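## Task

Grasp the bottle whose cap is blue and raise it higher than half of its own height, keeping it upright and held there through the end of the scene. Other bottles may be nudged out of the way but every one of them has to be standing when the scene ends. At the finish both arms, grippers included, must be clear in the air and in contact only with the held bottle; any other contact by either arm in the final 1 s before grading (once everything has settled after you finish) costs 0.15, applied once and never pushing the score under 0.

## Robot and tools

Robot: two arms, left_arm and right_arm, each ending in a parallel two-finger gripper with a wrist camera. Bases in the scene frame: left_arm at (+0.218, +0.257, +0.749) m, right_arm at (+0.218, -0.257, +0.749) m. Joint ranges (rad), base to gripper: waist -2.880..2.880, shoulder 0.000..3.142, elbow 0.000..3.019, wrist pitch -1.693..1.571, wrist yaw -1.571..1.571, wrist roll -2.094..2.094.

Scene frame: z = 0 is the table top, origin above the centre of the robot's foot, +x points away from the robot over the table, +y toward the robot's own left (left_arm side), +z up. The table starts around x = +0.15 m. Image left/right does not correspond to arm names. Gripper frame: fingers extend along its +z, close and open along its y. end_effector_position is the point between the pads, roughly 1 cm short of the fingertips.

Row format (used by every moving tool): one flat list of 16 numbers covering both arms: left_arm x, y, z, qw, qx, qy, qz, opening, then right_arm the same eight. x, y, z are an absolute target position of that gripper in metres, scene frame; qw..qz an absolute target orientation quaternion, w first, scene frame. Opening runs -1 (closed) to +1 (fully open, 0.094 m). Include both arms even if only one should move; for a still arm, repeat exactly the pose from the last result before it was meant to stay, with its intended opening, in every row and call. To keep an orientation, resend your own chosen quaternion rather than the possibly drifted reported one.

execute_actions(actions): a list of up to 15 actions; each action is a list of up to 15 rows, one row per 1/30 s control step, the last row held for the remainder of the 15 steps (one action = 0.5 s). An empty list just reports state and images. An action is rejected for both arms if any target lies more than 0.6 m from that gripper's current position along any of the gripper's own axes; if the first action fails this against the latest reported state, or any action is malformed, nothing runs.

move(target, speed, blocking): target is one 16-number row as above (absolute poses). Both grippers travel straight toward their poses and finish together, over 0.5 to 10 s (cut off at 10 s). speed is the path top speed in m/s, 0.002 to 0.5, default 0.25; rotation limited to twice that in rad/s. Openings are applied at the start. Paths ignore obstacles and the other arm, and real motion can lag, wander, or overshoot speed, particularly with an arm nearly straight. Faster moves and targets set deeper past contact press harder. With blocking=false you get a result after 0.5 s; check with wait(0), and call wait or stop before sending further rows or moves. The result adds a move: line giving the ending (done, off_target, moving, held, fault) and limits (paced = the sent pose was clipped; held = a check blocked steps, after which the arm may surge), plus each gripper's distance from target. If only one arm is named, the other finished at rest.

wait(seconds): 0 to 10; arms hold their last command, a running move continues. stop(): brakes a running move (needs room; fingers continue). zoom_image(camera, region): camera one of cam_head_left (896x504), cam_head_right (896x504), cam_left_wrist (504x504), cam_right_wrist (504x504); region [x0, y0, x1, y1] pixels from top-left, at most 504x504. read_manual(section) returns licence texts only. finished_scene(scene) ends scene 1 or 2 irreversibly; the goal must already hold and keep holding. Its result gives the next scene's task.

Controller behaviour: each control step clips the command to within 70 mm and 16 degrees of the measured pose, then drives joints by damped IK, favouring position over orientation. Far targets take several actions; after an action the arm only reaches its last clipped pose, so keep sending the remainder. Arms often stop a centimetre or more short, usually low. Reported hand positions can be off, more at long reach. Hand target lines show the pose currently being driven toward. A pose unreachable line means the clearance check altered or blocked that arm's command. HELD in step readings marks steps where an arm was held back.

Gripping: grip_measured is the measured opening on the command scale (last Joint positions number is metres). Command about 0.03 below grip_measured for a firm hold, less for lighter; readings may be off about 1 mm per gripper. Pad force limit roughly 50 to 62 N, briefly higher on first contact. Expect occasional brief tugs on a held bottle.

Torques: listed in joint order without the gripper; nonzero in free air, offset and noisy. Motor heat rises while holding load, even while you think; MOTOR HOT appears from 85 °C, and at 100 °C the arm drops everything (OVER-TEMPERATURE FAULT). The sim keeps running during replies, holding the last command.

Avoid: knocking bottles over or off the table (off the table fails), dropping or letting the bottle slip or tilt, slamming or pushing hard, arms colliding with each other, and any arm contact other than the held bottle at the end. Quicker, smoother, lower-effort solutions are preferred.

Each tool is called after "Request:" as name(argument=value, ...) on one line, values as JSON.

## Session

Request:
execute_actions(actions=[])

Scene clock: 0.00 s.
left_arm: end_effector_position=(+0.3942, +0.0843, +0.3879) grip_measured=+1.000 end_effector_quat_wxyz=(+0.137, +0.059, +0.885, -0.440) | right_arm: end_effector_position=(+0.2338, -0.1902, +0.3617) grip_measured=+1.000 end_effector_quat_wxyz=(-0.199, -0.780, +0.394, +0.443)
Joint positions: left_arm=[1.339 1.802 0.326 1.401 0.728 0.3   0.094] | right_arm=[-1.279  1.62   0.571 -0.144  0.258 -2.066  0.094]
Joint velocities: left_arm=[-0.005 -0.015 -0.007  0.012  0.007  0.066  0.   ] | right_arm=[-0.005 -0.005  0.007 -0.002 -0.081 -0.037  0.   ]
Joint torques (N m, as the arm reports them, + toward a larger angle): no reading
Motor temperatures (°C, as the motors report them): left_arm=[27 27 26 26 25 27] | right_arm=[26 24 28 26 27 27]
Hand target (left_arm): +0.388, +0.085, +0.396; +0.128, +0.057, +0.886, -0.443
Hand target (right_arm): +0.226, -0.192, +0.371; +0.205, +0.777, -0.389, -0.451

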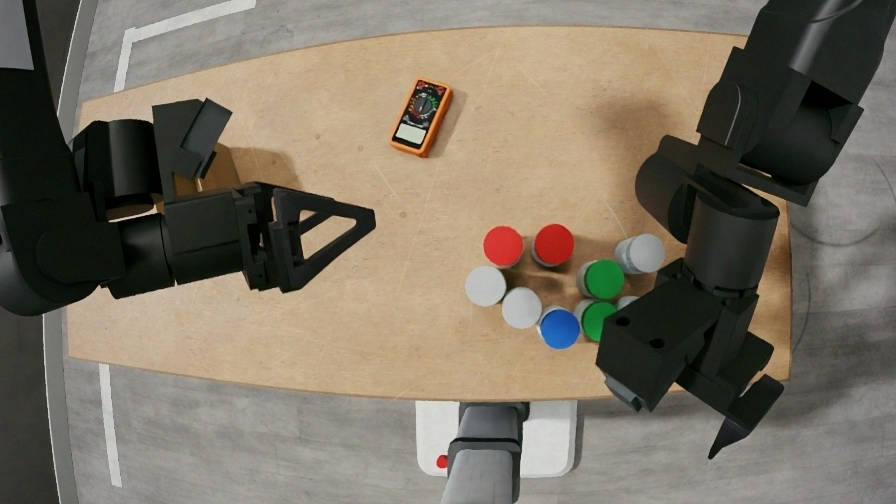

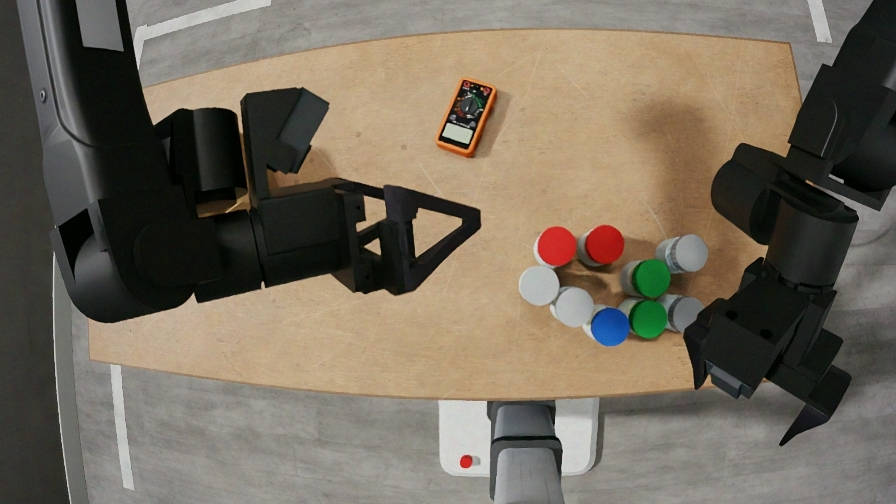

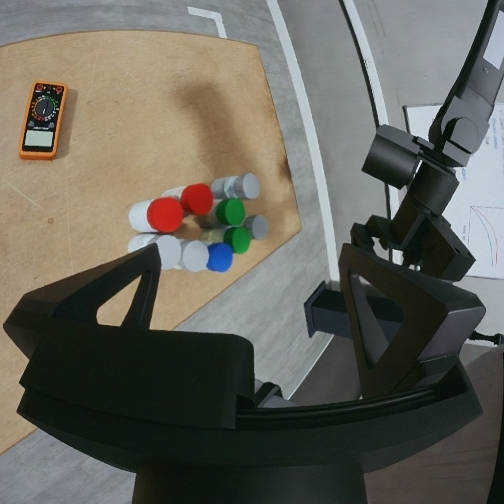

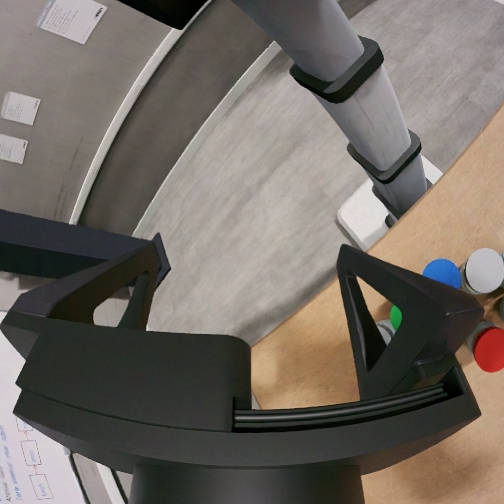

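Request:
move(target=[0.40,0.25,0.39,0.137,0.059,0.885,-0.44,1,0.29,-0.133,0.17,0,0.707,-0.707,0,0.6])

Scene clock: 2.93 s.
left_arm: end_effector_position=(+0.4014, +0.2429, +0.3871) grip_measured=+1.000 end_effector_quat_wxyz=(+0.140, +0.045, +0.883, -0.445) | right_arm: end_effector_position=(+0.2854, -0.1421, +0.1737) grip_measured=+0.603 end_effector_quat_wxyz=(-0.010, -0.714, +0.700, +0.007)
Joint positions: left_arm=[1.875 1.605 0.359 1.113 1.273 0.352 0.094] | right_arm=[-1.263  2.244  0.781  1.303  0.313 -1.755  0.075]
Joint velocities: left_arm=[-0.005 -0.005 -0.002 -0.037 -0.066  0.007  0.   ] | right_arm=[-0.005 -0.005 -0.012 -0.007 -0.022 -0.037 -0.001]
Joint torques (N m, as the arm reports them, + toward a larger angle): left_arm=[ 2.72 -9.19 -7.27  0.3   0.74  0.18] | right_arm=[ 6.3  -0.32 -6.1   0.   -0.08  0.03]
Motor temperatures (°C, as the motors report them): left_arm=[27 27 27 26 25 27] | right_arm=[26 24 29 26 27 27]
Hand target (left_arm): +0.402, +0.248, +0.388; +0.142, +0.050, +0.885, -0.440
Hand target (right_arm): +0.292, -0.136, +0.170; +0.001, +0.707, -0.707, +0.000
Off the commanded pose (left_arm): 0.008 m, 2 deg.
Off the commanded pose (right_arm): 0.011 m, 2 deg.
move: off_target (right_arm)

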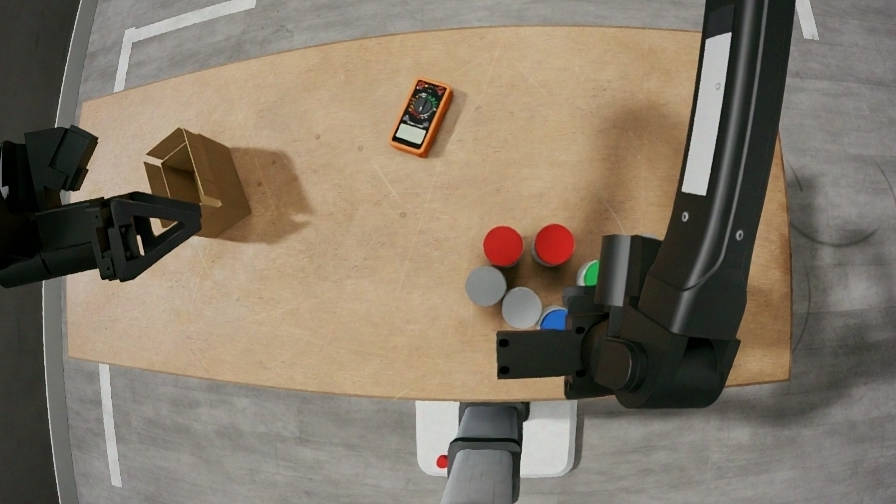

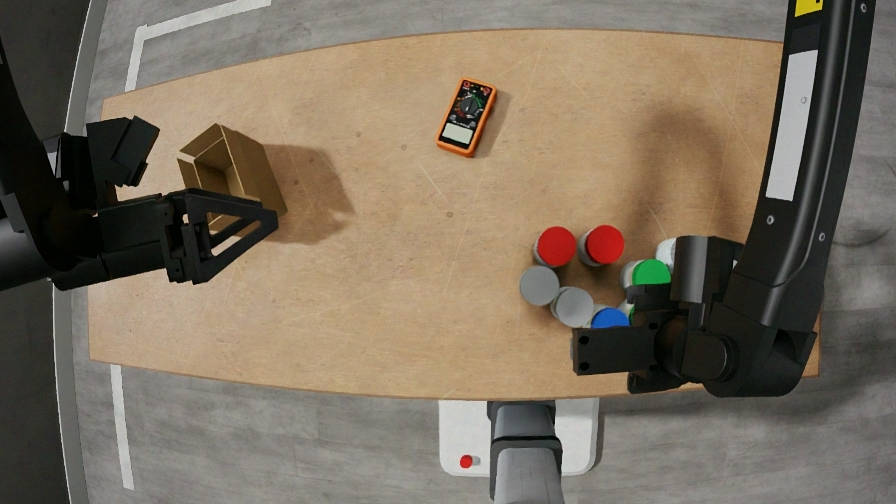

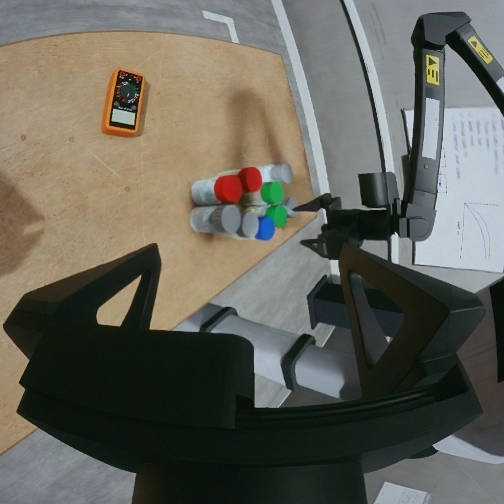

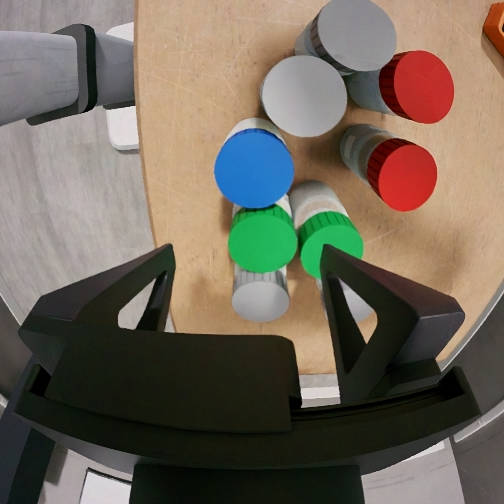

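Request:
move(target=[0.40,0.25,0.39,0.137,0.059,0.885,-0.44,1,0.292,-0.108,0.125,0,0.707,-0.707,0,0.45], speed=0.1)

Scene clock: 4.03 s.
left_arm: end_effector_position=(+0.3994, +0.2432, +0.3890) grip_measured=+1.000 end_effector_quat_wxyz=(+0.136, +0.053, +0.882, -0.447) | right_arm: end_effector_position=(+0.2954, -0.1150, +0.1273) grip_measured=+0.453 end_effector_quat_wxyz=(-0.000, -0.710, +0.704, -0.004)
Joint positions: left_arm=[1.88  1.579 0.359 1.029 1.279 0.418 0.094] | right_arm=[-1.237  2.295  0.937  1.227  0.336 -1.749  0.068]
Joint velocities: left_arm=[-0.005 -0.005  0.007 -0.037  0.007  0.022  0.   ] | right_arm=[-0.015 -0.005 -0.007 -0.002  0.022 -0.022  0.   ]
Joint torques (N m, as the arm reports them, + toward a larger angle): left_arm=[ 2.82 -9.23 -7.24  0.31  0.74  0.17] | right_arm=[ 7.   -0.1  -6.01 -0.95 -0.05  0.05]
Motor temperatures (°C, as the motors report them): left_arm=[27 27 27 26 25 27] | right_arm=[27 24 29 26 27 27]
Hand target (left_arm): +0.400, +0.250, +0.390; +0.138, +0.059, +0.885, -0.440
Hand target (right_arm): +0.293, -0.109, +0.125; -0.000, +0.707, -0.707, -0.000
Off the commanded pose (left_arm): 0.007 m, 1 deg.
Off the commanded pose (right_arm): 0.008 m, 1 deg.
move: done

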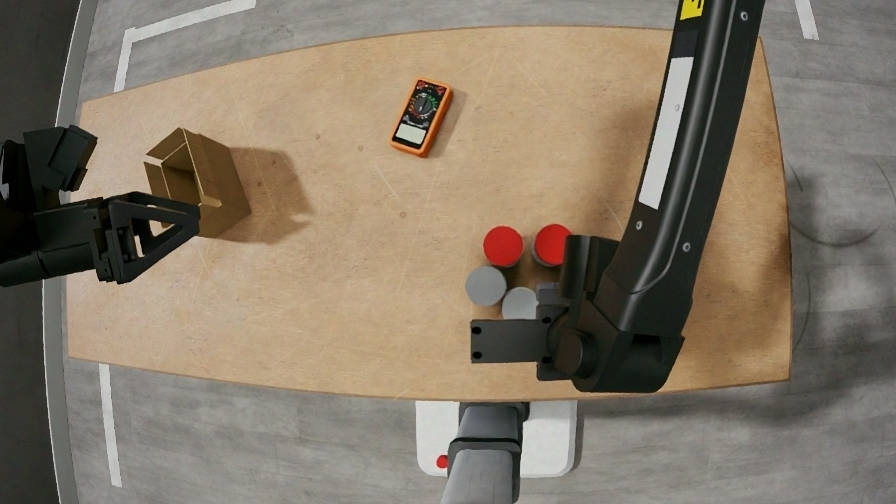

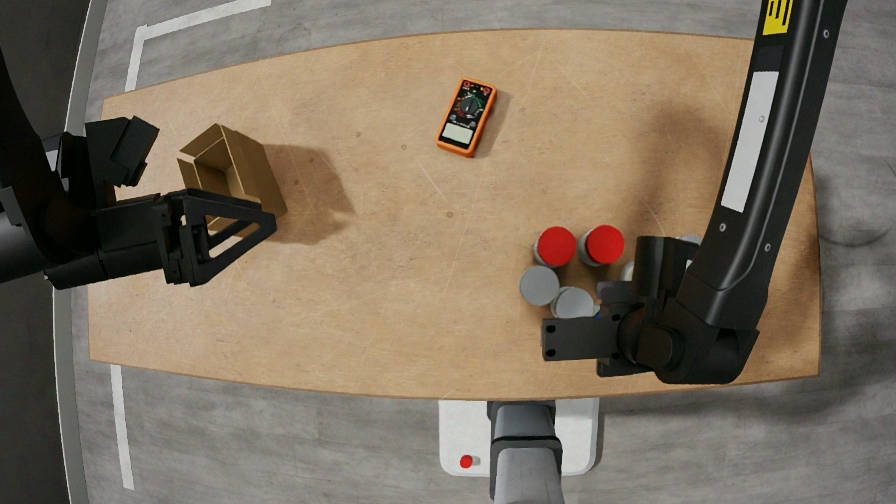

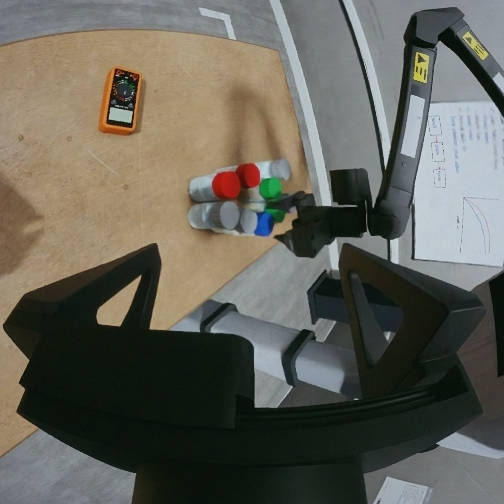

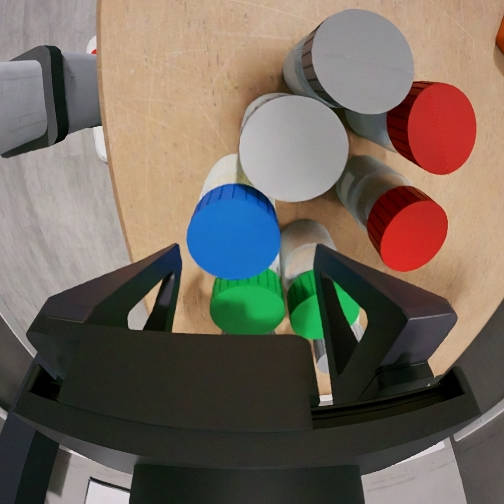

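y good; x needs −8 mm.

Request:
move(target=[0.40,0.25,0.39,0.137,0.059,0.885,-0.44,1,0.28,-0.110,0.125,0,0.707,-0.707,0,0.55], speed=0.05)

Request:
move(target=[0.40,0.25,0.39,0.137,0.059,0.885,-0.44,1,0.283,-0.112,0.085,0,0.707,-0.707,0,0.55], speed=0.06)

Scene clock: 5.07 s.
left_arm: end_effector_position=(+0.3990, +0.2431, +0.3890) grip_measured=+1.000 end_effector_quat_wxyz=(+0.136, +0.054, +0.882, -0.447) | right_arm: end_effector_position=(+0.2730, -0.1123, +0.1301) grip_measured=+0.547 end_effector_quat_wxyz=(-0.009, -0.714, +0.700, +0.008)
Joint positions: left_arm=[1.88  1.579 0.359 1.025 1.279 0.424 0.094] | right_arm=[-1.237  2.333  0.938  1.232  0.336 -1.749  0.073]
Joint velocities: left_arm=[ 0.005  0.005  0.012 -0.022 -0.007  0.007  0.   ] | right_arm=[-0.015  0.005  0.017 -0.002  0.007  0.066 -0.001]
Joint torques (N m, as the arm reports them, + toward a larger angle): left_arm=[ 2.71 -9.24 -7.14  0.25  0.75  0.18] | right_arm=[ 6.35  0.29 -5.78 -0.12 -0.34  0.02]
Motor temperatures (°C, as the motors report them): left_arm=[27 27 27 26 25 27] | right_arm=[27 24 29 26 27 27]
Hand target (left_arm): +0.400, +0.250, +0.390; +0.138, +0.059, +0.885, -0.440
Hand target (right_arm): +0.280, -0.110, +0.125; +0.000, +0.707, -0.707, -0.000
Off the commanded pose (left_arm): 0.007 m, 1 deg.
Off the commanded pose (right_arm): 0.009 m, 2 deg.
move: done

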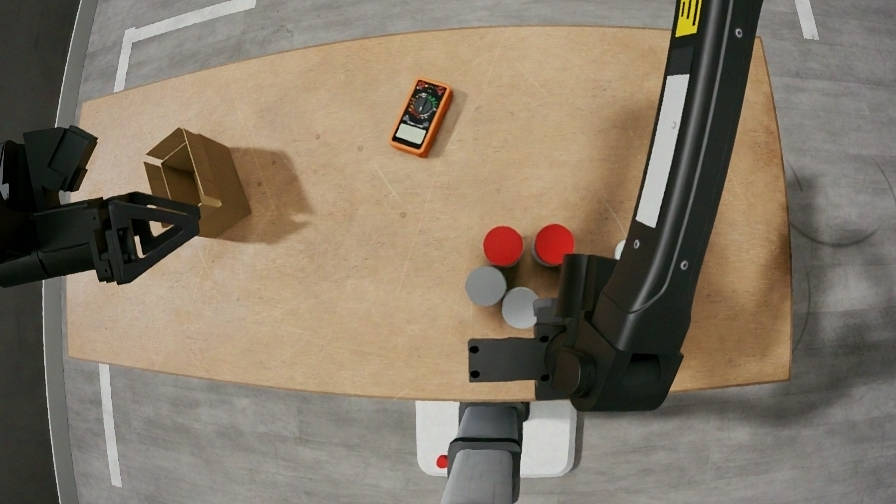

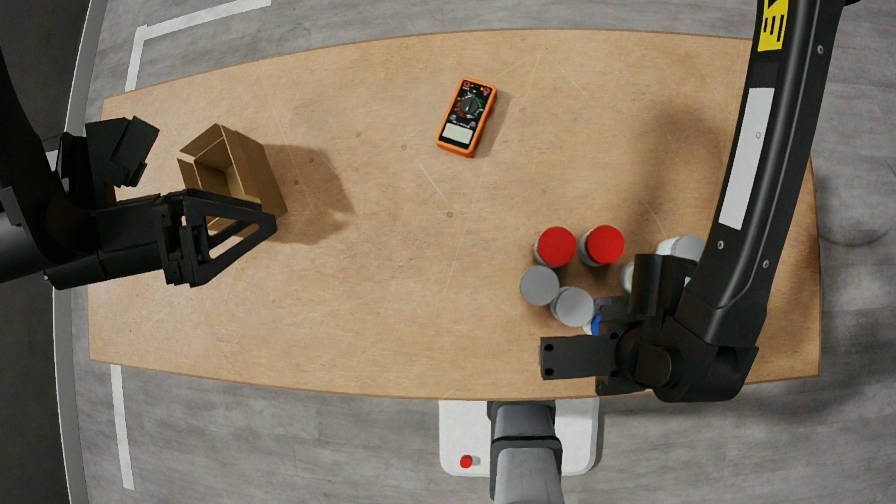

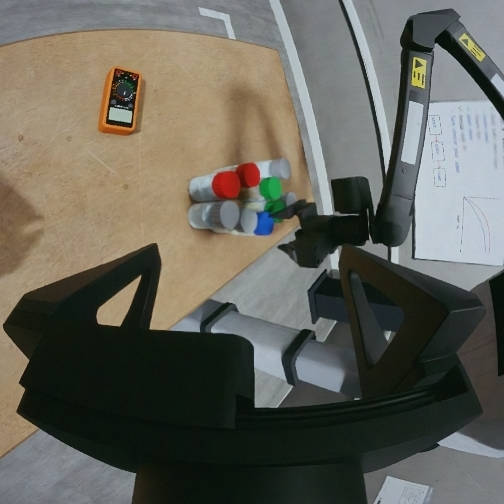

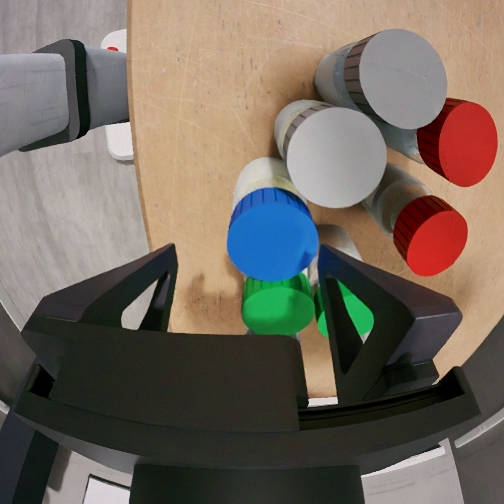

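Scene clock: 6.17 s.
left_arm: end_effector_position=(+0.3990, +0.2431, +0.3890) grip_measured=+1.000 end_effector_quat_wxyz=(+0.136, +0.055, +0.882, -0.447) | right_arm: end_effector_position=(+0.2898, -0.1064, +0.0913) grip_measured=+0.547 end_effector_quat_wxyz=(+0.007, -0.709, +0.705, -0.001)
Joint positions: left_arm=[1.88  1.579 0.359 1.025 1.279 0.424 0.094] | right_arm=[-1.25   2.352  1.052  1.174  0.307 -1.749  0.073]
Joint velocities: left_arm=[-0.005  0.005 -0.007  0.002  0.007  0.11   0.   ] | right_arm=[ 0.005 -0.005 -0.017 -0.012  0.022 -0.022 -0.   ]
Joint torques (N m, as the arm reports them, + toward a larger angle): left_arm=[ 3.01 -9.28 -7.21  0.29  0.75  0.19] | right_arm=[ 5.9   0.12 -5.52 -0.85 -0.27 -0.04]
Motor temperatures (°C, as the motors report them): left_arm=[27 27 27 26 25 27] | right_arm=[27 24 29 26 27 27]
Hand target (left_arm): +0.400, +0.250, +0.390; +0.137, +0.059, +0.885, -0.440
Hand target (right_arm): +0.284, -0.113, +0.085; -0.000, +0.707, -0.707, +0.000
Off the commanded pose (left_arm): 0.007 m, 1 deg.
Off the commanded pose (right_arm): 0.011 m, 1 deg.
move: off_target (right_arm)

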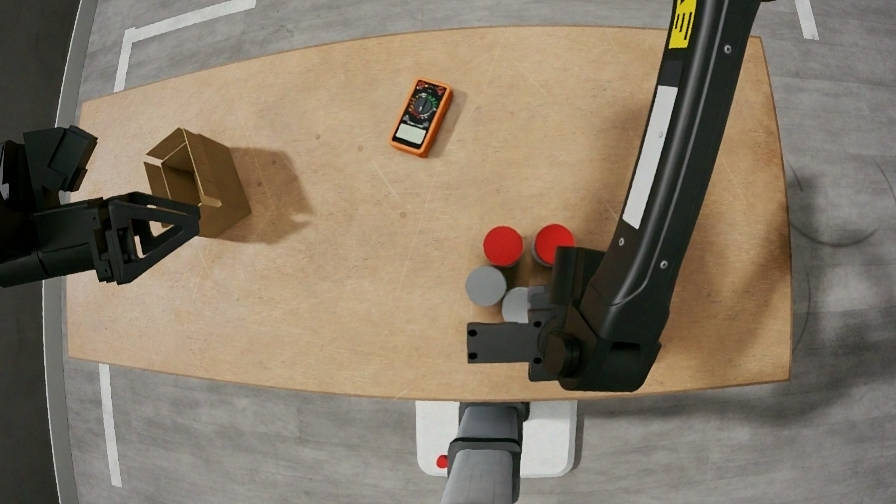

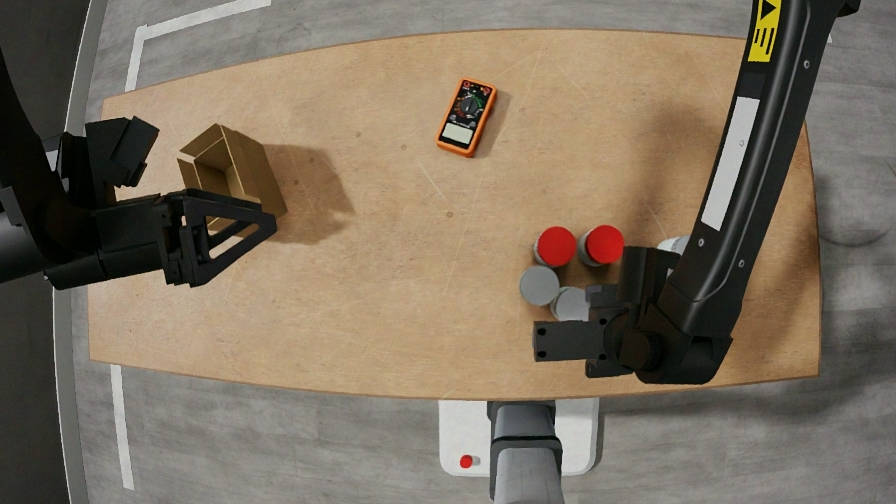

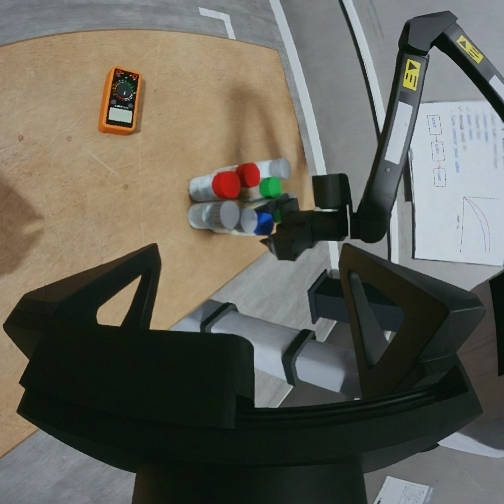

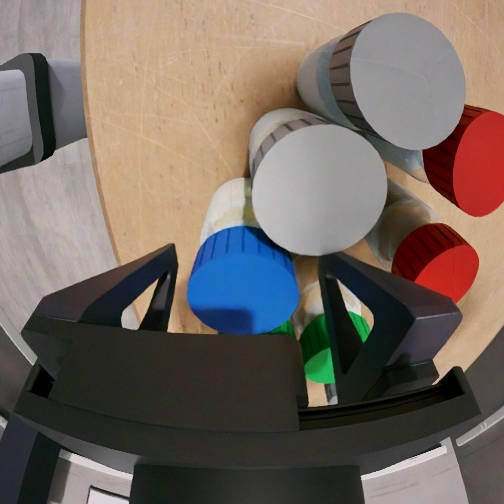

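Shift −y about 9 mm.

Request:
move(target=[0.40,0.25,0.39,0.137,0.059,0.885,-0.44,1,0.283,-0.121,0.083,0,0.707,-0.707,0,0.55], speed=0.03)

Request:
move(target=[0.40,0.25,0.39,0.137,0.059,0.885,-0.44,1,0.283,-0.121,0.083,0,0.707,-0.707,0,-0.05])

Scene clock: 7.27 s.
left_arm: end_effector_position=(+0.3990, +0.2431, +0.3890) grip_measured=+1.000 end_effector_quat_wxyz=(+0.136, +0.055, +0.882, -0.447) | right_arm: end_effector_position=(+0.2884, -0.1127, +0.0891) grip_measured=+0.547 end_effector_quat_wxyz=(+0.008, -0.709, +0.706, +0.000)
Joint positions: left_arm=[1.88  1.579 0.359 1.025 1.279 0.424 0.094] | right_arm=[-1.265  2.353  1.052  1.174  0.29  -1.749  0.073]
Joint velocities: left_arm=[-0.005  0.015 -0.012  0.002  0.007 -0.051  0.   ] | right_arm=[-0.024 -0.005  0.007  0.002 -0.037 -0.022  0.001]
Joint torques (N m, as the arm reports them, + toward a larger angle): left_arm=[ 2.8  -9.31 -7.15  0.26  0.76  0.2 ] | right_arm=[ 4.23  0.35 -5.81 -0.9  -0.35 -0.03]
Motor temperatures (°C, as the motors report them): left_arm=[27 27 27 26 25 27] | right_arm=[27 24 29 26 27 27]
Hand target (left_arm): +0.400, +0.250, +0.390; +0.137, +0.059, +0.885, -0.440
Hand target (right_arm): +0.283, -0.121, +0.083; -0.000, +0.707, -0.707, +0.000
Off the commanded pose (left_arm): 0.007 m, 1 deg.
Off the commanded pose (right_arm): 0.012 m, 1 deg.
move: off_target (right_arm)

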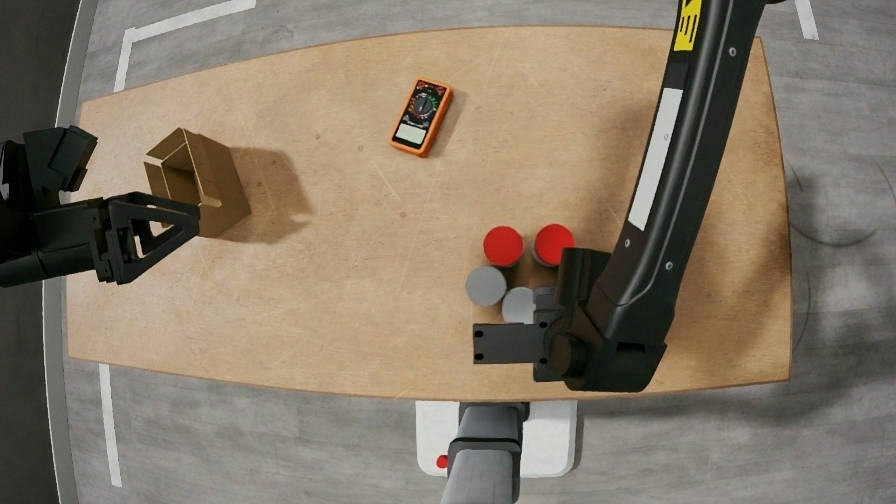

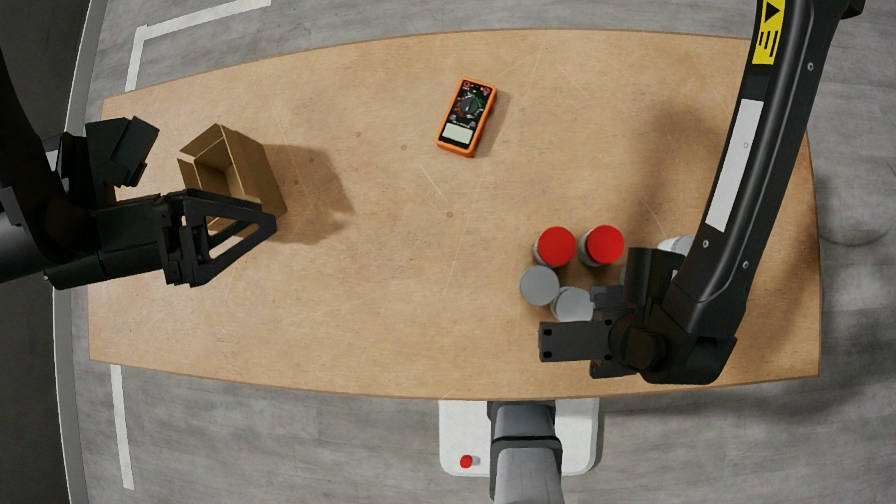

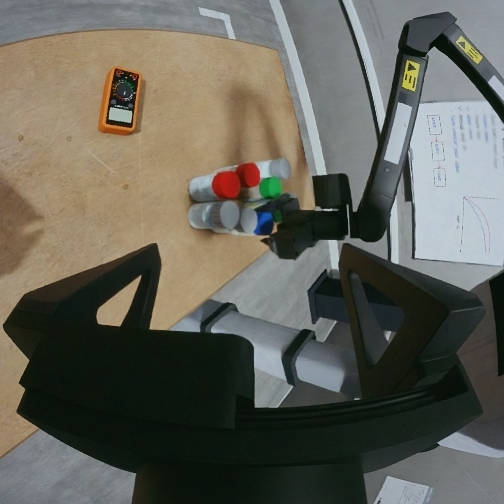

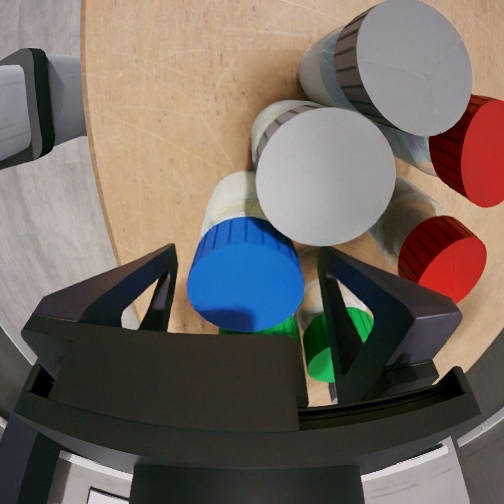

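Scene clock: 7.97 s.
left_arm: end_effector_position=(+0.3990, +0.2431, +0.3890) grip_measured=+1.000 end_effector_quat_wxyz=(+0.136, +0.055, +0.882, -0.447) | right_arm: end_effector_position=(+0.2884, -0.1127, +0.0891) grip_measured=+0.115 end_effector_quat_wxyz=(+0.008, -0.709, +0.706, +0.000)
Joint positions: left_arm=[1.88  1.579 0.359 1.025 1.279 0.424 0.094] | right_arm=[-1.265  2.353  1.052  1.174  0.29  -1.749  0.052]
Joint velocities: left_arm=[-0.015 -0.015 -0.007 -0.002 -0.051 -0.007  0.   ] | right_arm=[-0.024 -0.005  0.007  0.017  0.022 -0.066  0.   ]
Joint torques (N m, as the arm reports them, + toward a larger angle): left_arm=[ 2.98 -9.43 -7.22  0.2   0.74  0.19] | right_arm=[ 4.52 -0.25 -5.77 -1.   -0.31 -0.06]
Motor temperatures (°C, as the motors report them): left_arm=[27 27 27 26 25 27] | right_arm=[27 24 29 26 27 27]
Hand target (left_arm): +0.400, +0.250, +0.390; +0.137, +0.059, +0.885, -0.440
Hand target (right_arm): +0.283, -0.121, +0.083; -0.000, +0.707, -0.707, +0.000
Off the commanded pose (left_arm): 0.007 m, 1 deg.
Off the commanded pose (right_arm): 0.012 m, 1 deg.
move: off_target (right_arm)

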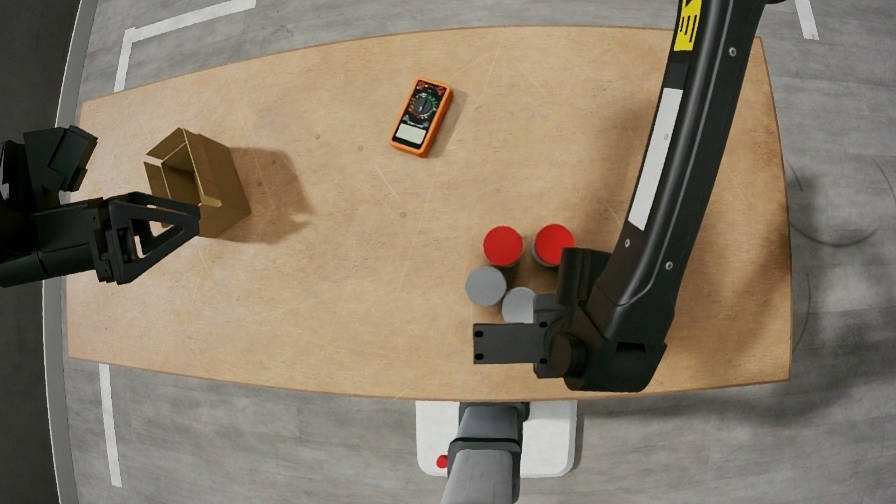

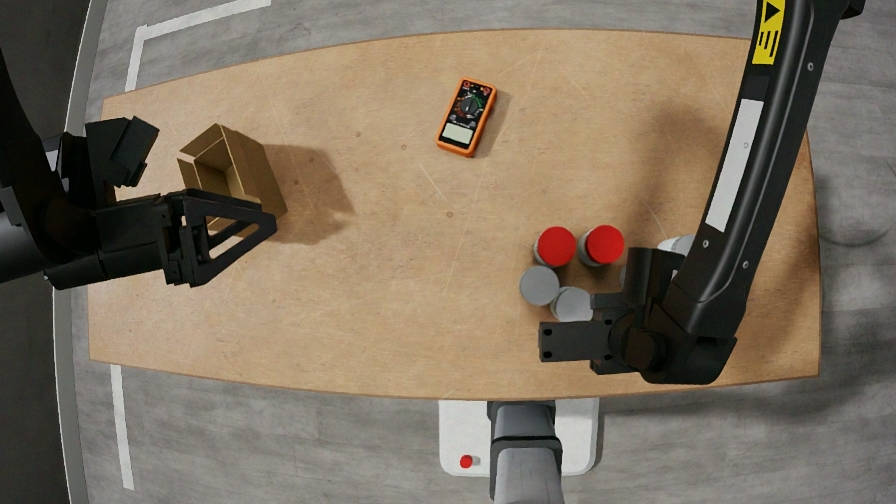

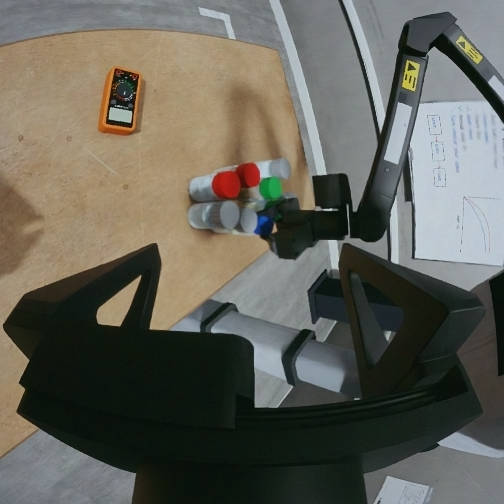

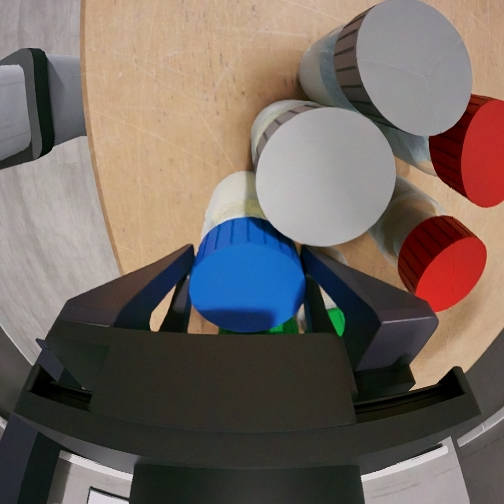

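Request:
move(target=[0.40,0.25,0.39,0.137,0.059,0.885,-0.44,1,0.275,-0.113,0.24,0,0.707,-0.707,0,-0.05], speed=0.1)

Scene clock: 10.07 s.
left_arm: end_effector_position=(+0.3990, +0.2431, +0.3890) grip_measured=+1.000 end_effector_quat_wxyz=(+0.136, +0.055, +0.882, -0.447) | right_arm: end_effector_position=(+0.2816, -0.1085, +0.2197) grip_measured=+0.115 end_effector_quat_wxyz=(+0.006, -0.705, +0.709, -0.015)
Joint positions: left_arm=[1.88  1.579 0.359 1.025 1.279 0.424 0.094] | right_arm=[-1.149  2.294  0.709  1.476  0.426 -1.734  0.052]
Joint velocities: left_arm=[-0.005  0.005 -0.012  0.002 -0.007  0.037  0.   ] | right_arm=[-0.015  0.005  0.002 -0.012 -0.007  0.037 -0.   ]
Joint torques (N m, as the arm reports them, + toward a larger angle): left_arm=[ 3.04 -9.23 -7.14  0.23  0.74  0.18] | right_arm=[  7.36  -0.7  -10.45   0.06  -0.11   0.02]
Motor temperatures (°C, as the motors report them): left_arm=[27 27 27 26 25 27] | right_arm=[27 24 30 26 27 27]
Hand target (left_arm): +0.400, +0.250, +0.390; +0.137, +0.059, +0.885, -0.440
Hand target (right_arm): +0.273, -0.110, +0.239; +0.000, +0.707, -0.708, -0.000
Off the commanded pose (left_arm): 0.007 m, 1 deg.
Off the commanded pose (right_arm): 0.022 m, 2 deg.
move: off_target (right_arm)

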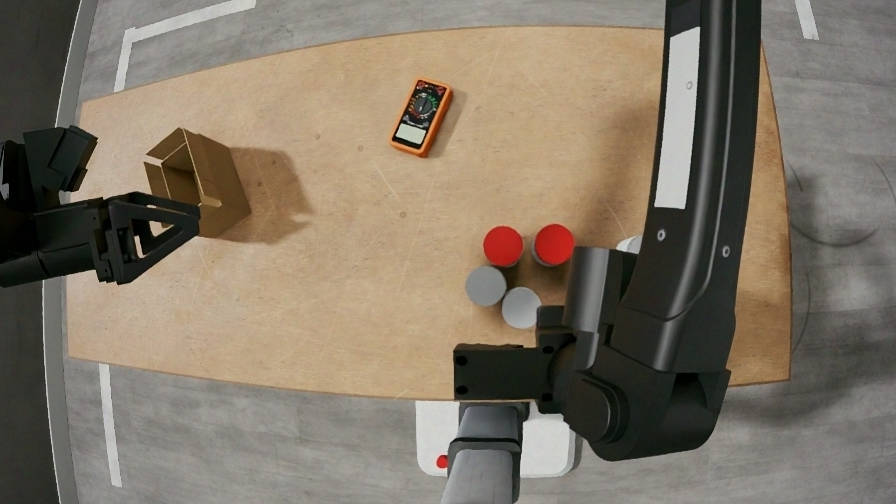

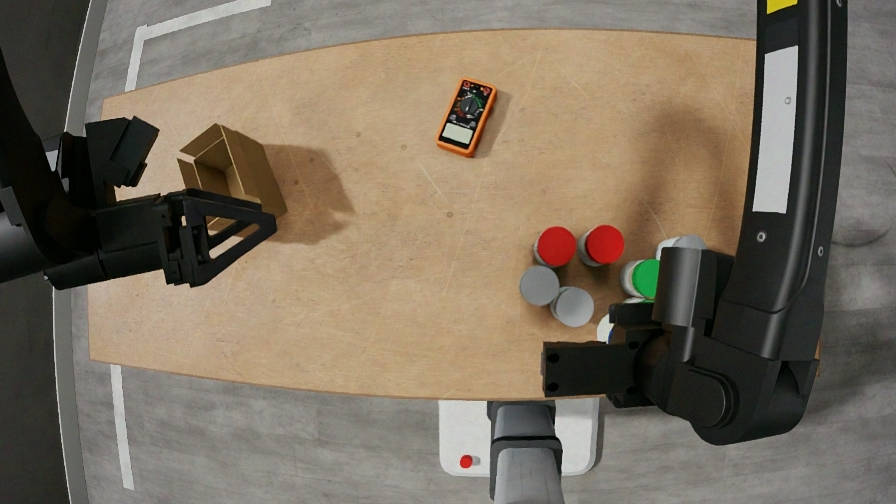

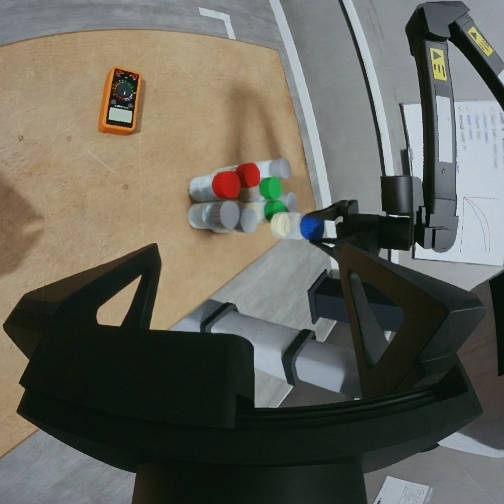

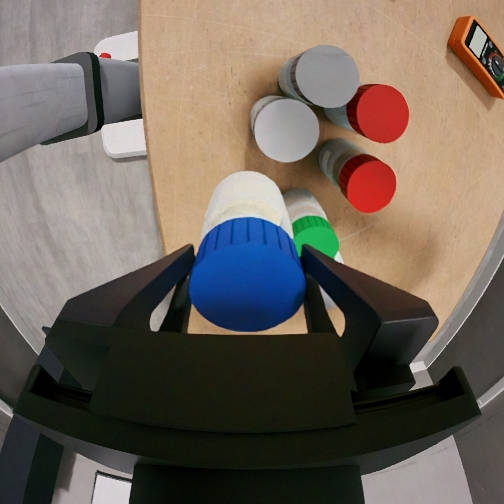

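Request:
finished_scene(scene=2)

The scene is finished: the task was done.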